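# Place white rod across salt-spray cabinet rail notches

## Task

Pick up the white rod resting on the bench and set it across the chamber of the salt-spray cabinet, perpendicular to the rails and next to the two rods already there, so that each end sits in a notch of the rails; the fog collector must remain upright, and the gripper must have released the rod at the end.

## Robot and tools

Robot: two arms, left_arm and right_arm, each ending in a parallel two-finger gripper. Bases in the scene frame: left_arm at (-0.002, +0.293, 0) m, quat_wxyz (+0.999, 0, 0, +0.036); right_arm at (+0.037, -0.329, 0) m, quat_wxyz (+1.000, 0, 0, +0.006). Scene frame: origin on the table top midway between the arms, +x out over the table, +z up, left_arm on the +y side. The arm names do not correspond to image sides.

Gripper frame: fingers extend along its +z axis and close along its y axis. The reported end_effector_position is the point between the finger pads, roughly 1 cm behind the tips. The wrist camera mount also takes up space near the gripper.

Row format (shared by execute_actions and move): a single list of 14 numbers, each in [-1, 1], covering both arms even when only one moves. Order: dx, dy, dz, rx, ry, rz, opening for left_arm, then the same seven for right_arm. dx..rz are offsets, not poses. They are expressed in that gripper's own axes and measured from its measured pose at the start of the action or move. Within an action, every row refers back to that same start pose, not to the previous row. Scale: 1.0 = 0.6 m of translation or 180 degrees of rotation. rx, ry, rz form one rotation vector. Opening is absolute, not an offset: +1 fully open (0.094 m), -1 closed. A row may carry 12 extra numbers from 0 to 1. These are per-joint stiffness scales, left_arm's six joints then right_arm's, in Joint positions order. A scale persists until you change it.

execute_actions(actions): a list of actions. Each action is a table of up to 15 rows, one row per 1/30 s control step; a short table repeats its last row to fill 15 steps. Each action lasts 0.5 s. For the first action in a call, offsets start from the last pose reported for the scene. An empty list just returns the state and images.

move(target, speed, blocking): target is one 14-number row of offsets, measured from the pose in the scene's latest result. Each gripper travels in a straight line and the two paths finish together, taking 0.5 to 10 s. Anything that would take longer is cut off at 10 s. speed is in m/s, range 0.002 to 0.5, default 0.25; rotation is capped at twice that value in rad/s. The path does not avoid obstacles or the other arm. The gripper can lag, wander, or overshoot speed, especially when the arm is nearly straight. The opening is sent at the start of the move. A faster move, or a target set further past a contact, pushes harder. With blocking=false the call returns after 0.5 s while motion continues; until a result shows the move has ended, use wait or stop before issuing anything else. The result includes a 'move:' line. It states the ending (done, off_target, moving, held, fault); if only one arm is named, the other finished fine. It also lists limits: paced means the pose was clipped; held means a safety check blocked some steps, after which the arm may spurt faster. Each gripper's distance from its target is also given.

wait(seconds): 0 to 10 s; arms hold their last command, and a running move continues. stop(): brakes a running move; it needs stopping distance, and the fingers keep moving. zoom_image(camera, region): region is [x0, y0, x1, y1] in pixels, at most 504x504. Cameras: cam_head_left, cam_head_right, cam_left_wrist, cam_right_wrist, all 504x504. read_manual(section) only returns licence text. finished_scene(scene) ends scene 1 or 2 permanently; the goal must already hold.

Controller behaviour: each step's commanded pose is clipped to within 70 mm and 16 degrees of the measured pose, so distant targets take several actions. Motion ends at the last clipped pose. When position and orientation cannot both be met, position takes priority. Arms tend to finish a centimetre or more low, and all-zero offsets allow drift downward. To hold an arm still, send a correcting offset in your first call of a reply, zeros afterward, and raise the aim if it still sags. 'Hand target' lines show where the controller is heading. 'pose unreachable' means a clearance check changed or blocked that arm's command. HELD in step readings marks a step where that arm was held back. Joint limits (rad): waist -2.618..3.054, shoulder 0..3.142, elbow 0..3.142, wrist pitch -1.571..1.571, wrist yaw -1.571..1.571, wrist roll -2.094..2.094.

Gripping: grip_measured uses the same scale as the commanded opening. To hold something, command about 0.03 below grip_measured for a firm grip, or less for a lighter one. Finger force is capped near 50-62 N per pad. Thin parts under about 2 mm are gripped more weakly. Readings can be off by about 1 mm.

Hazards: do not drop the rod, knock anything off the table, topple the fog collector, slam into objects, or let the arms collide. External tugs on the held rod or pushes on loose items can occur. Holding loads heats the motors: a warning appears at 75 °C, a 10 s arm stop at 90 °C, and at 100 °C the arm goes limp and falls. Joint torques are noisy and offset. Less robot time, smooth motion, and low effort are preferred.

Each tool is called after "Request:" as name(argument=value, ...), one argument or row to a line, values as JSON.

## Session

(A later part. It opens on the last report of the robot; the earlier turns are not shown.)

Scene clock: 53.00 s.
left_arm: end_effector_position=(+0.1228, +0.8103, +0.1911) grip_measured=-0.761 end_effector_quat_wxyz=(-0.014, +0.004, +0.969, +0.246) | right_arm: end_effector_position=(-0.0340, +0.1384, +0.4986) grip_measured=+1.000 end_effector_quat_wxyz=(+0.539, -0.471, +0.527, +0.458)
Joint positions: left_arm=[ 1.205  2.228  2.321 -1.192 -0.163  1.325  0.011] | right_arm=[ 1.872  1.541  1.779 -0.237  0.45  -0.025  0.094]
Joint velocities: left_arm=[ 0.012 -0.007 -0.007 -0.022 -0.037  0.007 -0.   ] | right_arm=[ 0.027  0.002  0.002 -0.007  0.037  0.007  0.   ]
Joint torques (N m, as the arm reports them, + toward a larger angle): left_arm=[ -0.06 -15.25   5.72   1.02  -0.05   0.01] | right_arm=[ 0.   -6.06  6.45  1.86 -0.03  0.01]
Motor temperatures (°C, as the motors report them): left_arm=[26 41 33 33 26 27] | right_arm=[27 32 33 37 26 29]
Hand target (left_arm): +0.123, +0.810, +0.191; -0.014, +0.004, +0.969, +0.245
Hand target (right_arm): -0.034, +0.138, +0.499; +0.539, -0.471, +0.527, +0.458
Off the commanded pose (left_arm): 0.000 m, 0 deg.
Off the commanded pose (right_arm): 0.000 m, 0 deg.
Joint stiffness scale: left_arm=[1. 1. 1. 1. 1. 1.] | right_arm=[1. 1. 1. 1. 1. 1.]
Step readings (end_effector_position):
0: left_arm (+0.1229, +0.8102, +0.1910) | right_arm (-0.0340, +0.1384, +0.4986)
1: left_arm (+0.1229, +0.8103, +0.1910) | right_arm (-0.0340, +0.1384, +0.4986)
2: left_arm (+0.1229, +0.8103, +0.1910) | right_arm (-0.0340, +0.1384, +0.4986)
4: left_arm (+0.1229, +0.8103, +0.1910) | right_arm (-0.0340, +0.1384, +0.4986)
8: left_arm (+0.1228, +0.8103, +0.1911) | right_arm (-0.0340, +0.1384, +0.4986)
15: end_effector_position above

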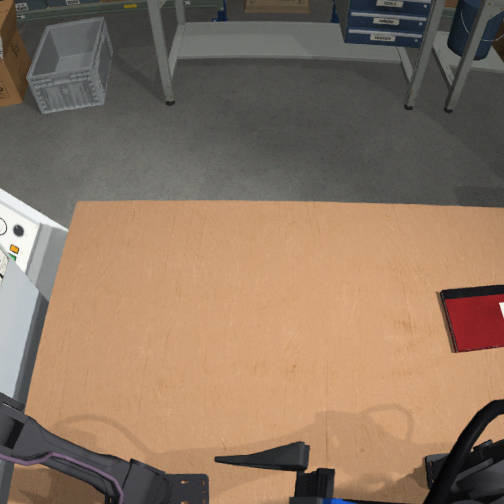

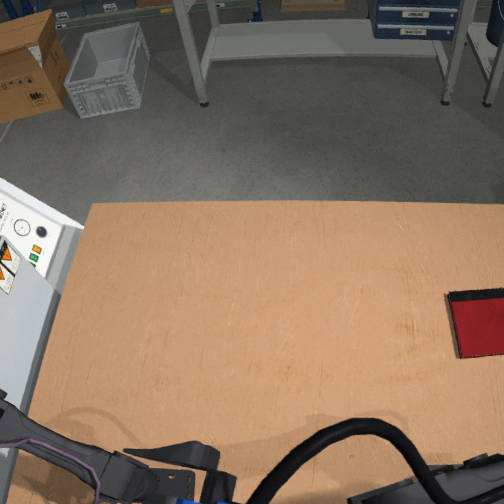

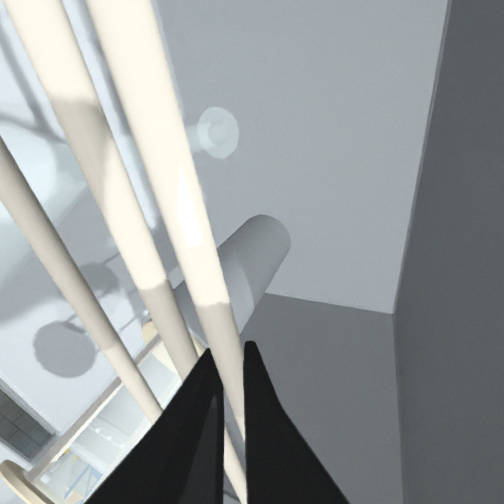

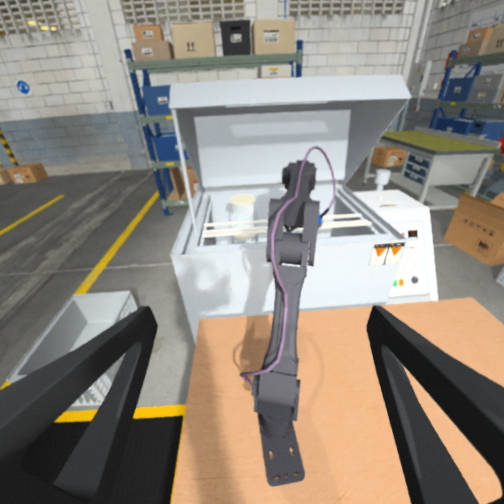

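Now push with the upper finger via wrist pitch.

Request:
move(
  target=[0,-0.021,0,0.016,0,0.004,-0.76, 0,0,0,0,0,0,1],
  speed=0.02,
)

Request:
zoom_image(
  camera="cam_right_wrist",
  region=[170, 190, 260, 260],
)

Request:
zoom_image(
  camera="cam_right_wrist",
  region=[320, 180, 410, 250],
)

Scene clock: 54.80 s.
left_arm: end_effector_position=(+0.1219, +0.8071, +0.1894) grip_measured=-0.761 end_effector_quat_wxyz=(-0.016, +0.005, +0.971, +0.239) | right_arm: end_effector_position=(-0.0340, +0.1384, +0.4986) grip_measured=+1.000 end_effector_quat_wxyz=(+0.539, -0.471, +0.527, +0.458)
Joint positions: left_arm=[ 1.205  2.228  2.321 -1.207 -0.163  1.326  0.011] | right_arm=[ 1.872  1.541  1.779 -0.237  0.45  -0.025  0.094]
Joint velocities: left_arm=[-0.002  0.007 -0.017 -0.007 -0.007 -0.037  0.   ] | right_arm=[-0.007  0.007 -0.002 -0.007  0.051  0.007  0.   ]
Joint torques (N m, as the arm reports them, + toward a larger angle): left_arm=[ -0.21 -15.14   5.6    0.67   0.06   0.02] | right_arm=[-0.03 -6.08  6.45  1.87 -0.02  0.01]
Motor temperatures (°C, as the motors report them): left_arm=[26 41 33 33 26 27] | right_arm=[27 32 33 37 26 29]
Hand target (left_arm): +0.123, +0.799, +0.185; -0.015, +0.009, +0.975, +0.221
Hand target (right_arm): -0.034, +0.138, +0.499; +0.539, -0.471, +0.527, +0.458
Off the commanded pose (left_arm): 0.009 m, 2 deg.
Off the commanded pose (right_arm): 0.000 m, 0 deg.
Joint stiffness scale: left_arm=[1. 1. 1. 1. 1. 1.] | right_arm=[1. 1. 1. 1. 1. 1.]
move: done

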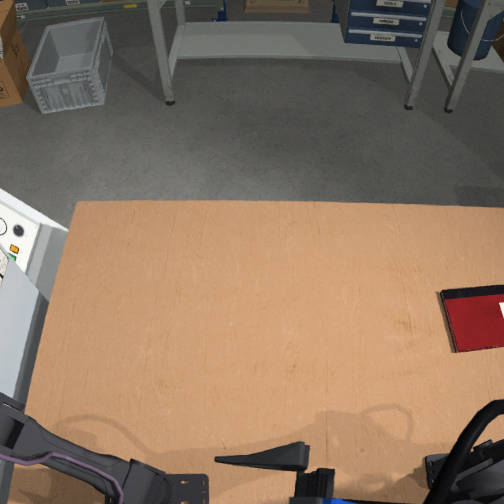

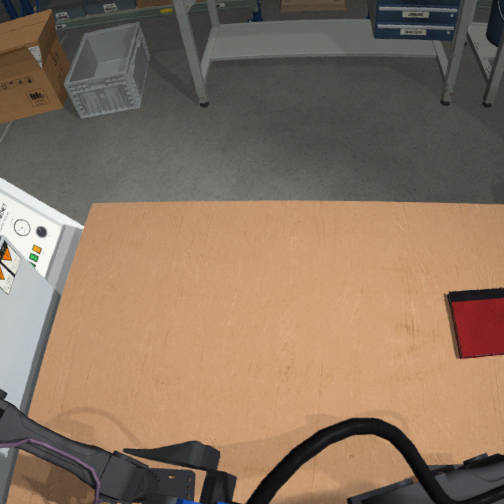

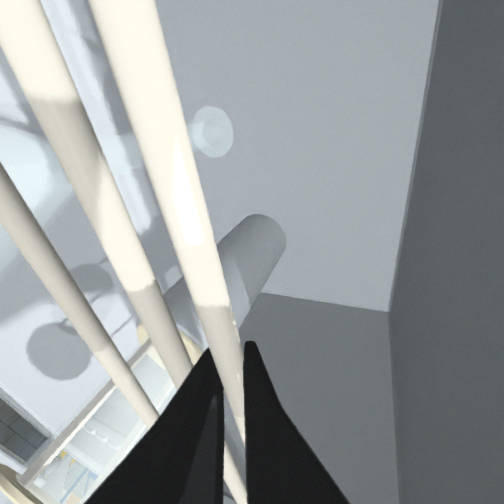

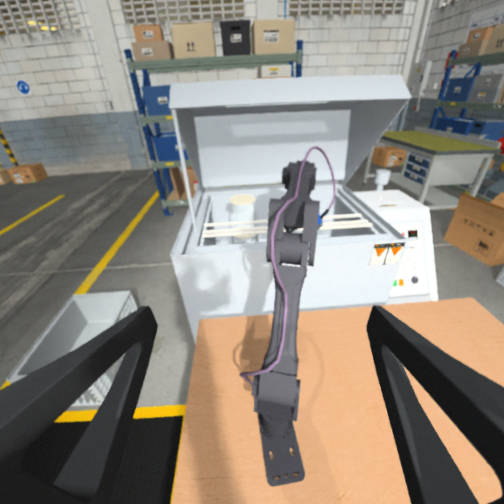

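Region (170, 190, 260, 260) of cam_right_wrist's 504x504 image, scaled by 5.600, with more detail than that image has.

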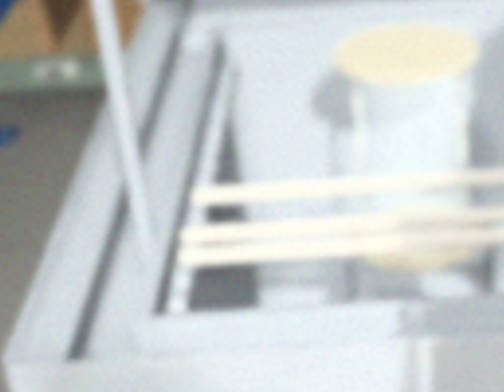

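Region (320, 180, 410, 250) of cam_right_wrist's 504x504 image, scaled by 5.600, with more detail than that image has.

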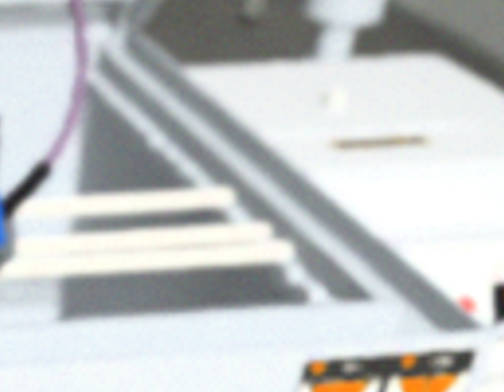

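Request:
execute_actions(
  actions=[
    [[0,0,0,0,0,0,-0.73, 0,0,0,0,0,0,1],[0,0,0,0,0,0,-0.70, 0,0,0,0,0,0,1],[0,0,0,0,0,0,-0.67, 0,0,0,0,0,0,1],[0,0,0,0,0,0,-0.65, 0,0,0,0,0,0,1]],
  ],
)

Request:
move(
  target=[0,0,-0.13,0,0,0,-0.65, 0,0,0,0,0,0,1],
  speed=0.07,
)

Request:
zoom_image(
  camera="cam_right_wrist",
  region=[170, 190, 260, 260],
)

Request:
zoom_image(
  camera="cam_right_wrist",
  region=[320, 180, 410, 250],
)

Scene clock: 55.70 s.
left_arm: end_effector_position=(+0.1219, +0.8071, +0.1894) grip_measured=-0.651 end_effector_quat_wxyz=(-0.016, +0.005, +0.971, +0.239) | right_arm: end_effector_position=(-0.0340, +0.1384, +0.4986) grip_measured=+1.000 end_effector_quat_wxyz=(+0.539, -0.471, +0.527, +0.458)
Joint positions: left_arm=[ 1.205  2.228  2.321 -1.207 -0.163  1.326  0.016] | right_arm=[ 1.872  1.541  1.779 -0.237  0.45  -0.025  0.094]
Joint velocities: left_arm=[ 0.002 -0.012 -0.012 -0.007  0.007  0.007 -0.001] | right_arm=[-0.007 -0.007 -0.007 -0.007 -0.037 -0.022  0.   ]
Joint torques (N m, as the arm reports them, + toward a larger angle): left_arm=[ -0.04 -15.19   5.67   1.01  -0.05   0.01] | right_arm=[-0.03 -6.05  6.42  1.87 -0.05  0.02]
Motor temperatures (°C, as the motors report them): left_arm=[26 42 33 33 26 27] | right_arm=[27 32 33 37 26 29]
Hand target (left_arm): +0.122, +0.807, +0.189; -0.016, +0.005, +0.971, +0.239
Hand target (right_arm): -0.034, +0.138, +0.499; +0.539, -0.471, +0.527, +0.458
Off the commanded pose (left_arm): 0.000 m, 0 deg.
Off the commanded pose (right_arm): 0.000 m, 0 deg.
Joint stiffness scale: left_arm=[1. 1. 1. 1. 1. 1.] | right_arm=[1. 1. 1. 1. 1. 1.]
Step readings (end_effector_position):
0: left_arm (+0.1219, +0.8071, +0.1894) | right_arm (-0.0340, +0.1384, +0.4986)
1: left_arm (+0.1219, +0.8071, +0.1894) | right_arm (-0.0340, +0.1384, +0.4986)
2: left_arm (+0.1219, +0.8071, +0.1894) | right_arm (-0.0340, +0.1384, +0.4986)
4: left_arm (+0.1219, +0.8071, +0.1894) | right_arm (-0.0340, +0.1384, +0.4986)
8: left_arm (+0.1219, +0.8071, +0.1894) | right_arm (-0.0340, +0.1384, +0.4986)
15: end_effector_position above

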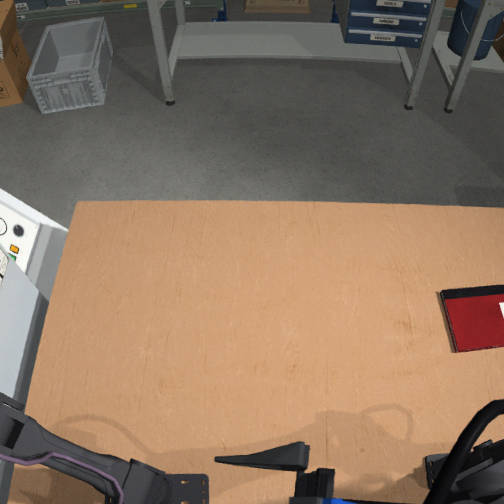

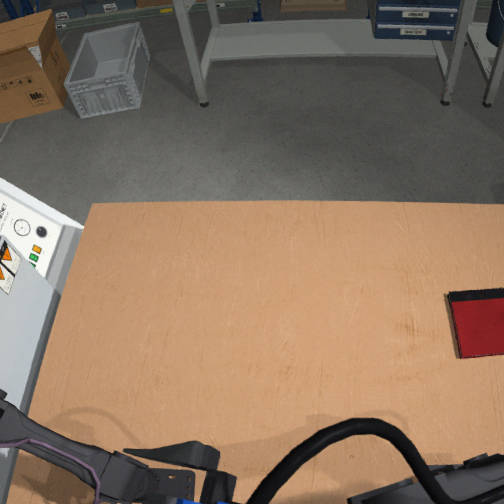

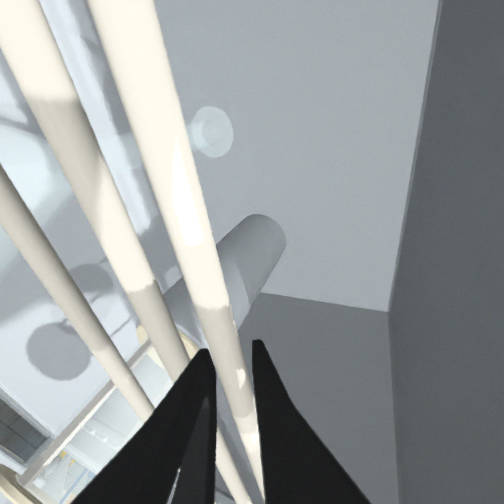

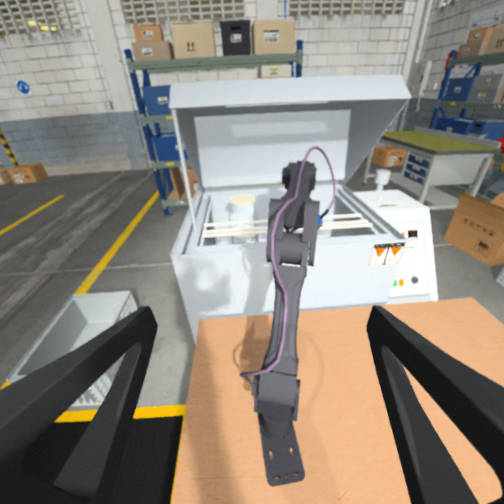

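Scene clock: 57.43 s.
left_arm: end_effector_position=(+0.1209, +0.7719, +0.2642) grip_measured=-0.651 end_effector_quat_wxyz=(-0.013, +0.005, +0.968, +0.250) | right_arm: end_effector_position=(-0.0340, +0.1384, +0.4986) grip_measured=+1.000 end_effector_quat_wxyz=(+0.539, -0.471, +0.527, +0.458)
Joint positions: left_arm=[ 1.183  2.231  2.656 -1.517 -0.172  1.308  0.016] | right_arm=[ 1.872  1.541  1.779 -0.237  0.45  -0.025  0.094]
Joint velocities: left_arm=[-0.002  0.046  0.002 -0.022  0.007 -0.022 -0.001] | right_arm=[-0.012 -0.012 -0.027 -0.051  0.022 -0.022  0.   ]
Joint torques (N m, as the arm reports them, + toward a larger angle): left_arm=[ -0.97 -12.12   6.33   0.83  -0.11  -0.09] | right_arm=[ 0.   -6.06  6.47  1.86 -0.03  0.02]
Motor temperatures (°C, as the motors report them): left_arm=[26 42 33 33 26 27] | right_arm=[27 32 33 37 26 29]
Hand target (left_arm): +0.125, +0.770, +0.258; -0.016, +0.005, +0.971, +0.240
Hand target (right_arm): -0.034, +0.138, +0.499; +0.539, -0.471, +0.527, +0.458
Off the commanded pose (left_arm): 0.007 m, 1 deg.
Off the commanded pose (right_arm): 0.000 m, 0 deg.
Joint stiffness scale: left_arm=[1. 1. 1. 1. 1. 1.] | right_arm=[1. 1. 1. 1. 1. 1.]
move: done

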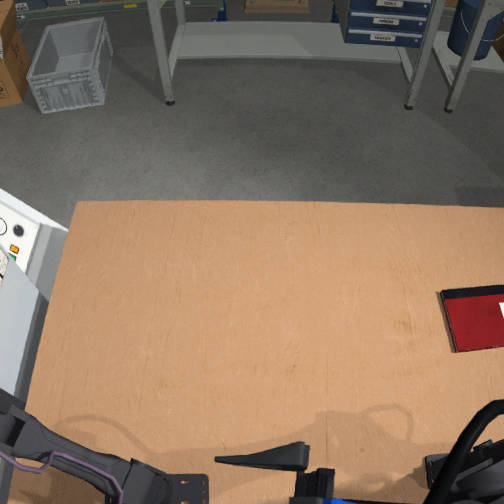

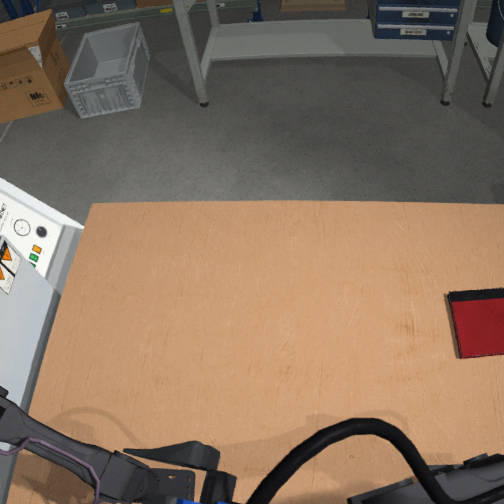

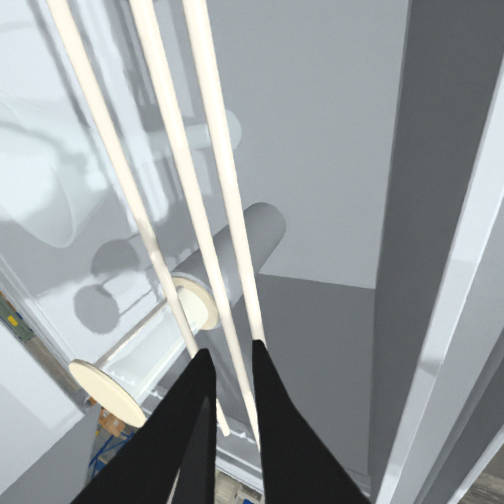

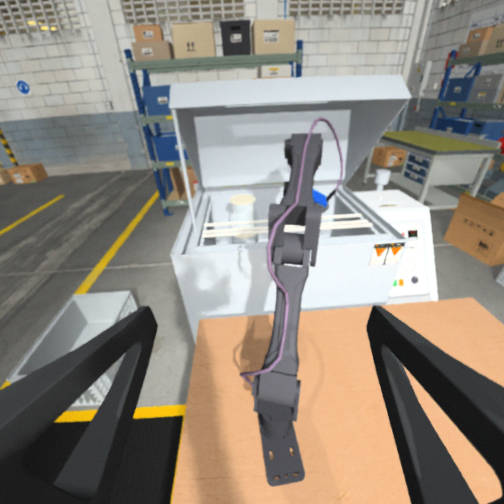

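Region (170, 190, 260, 260) of cam_right_wrist's 504x504 image, scaled by 5.600, with more detail than that image has.

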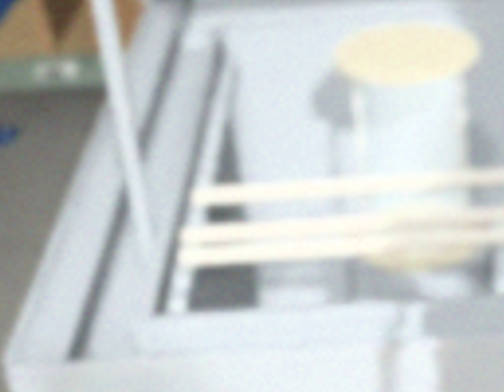

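Region (320, 180, 410, 250) of cam_right_wrist's 504x504 image, scaled by 5.600, with more detail than that image has.

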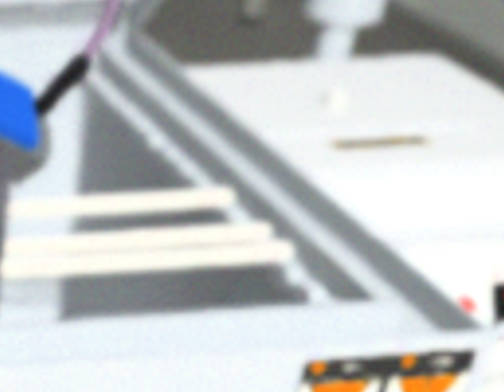

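Request:
finished_scene(
  scene=2,
)

The scene is finished: the task was done.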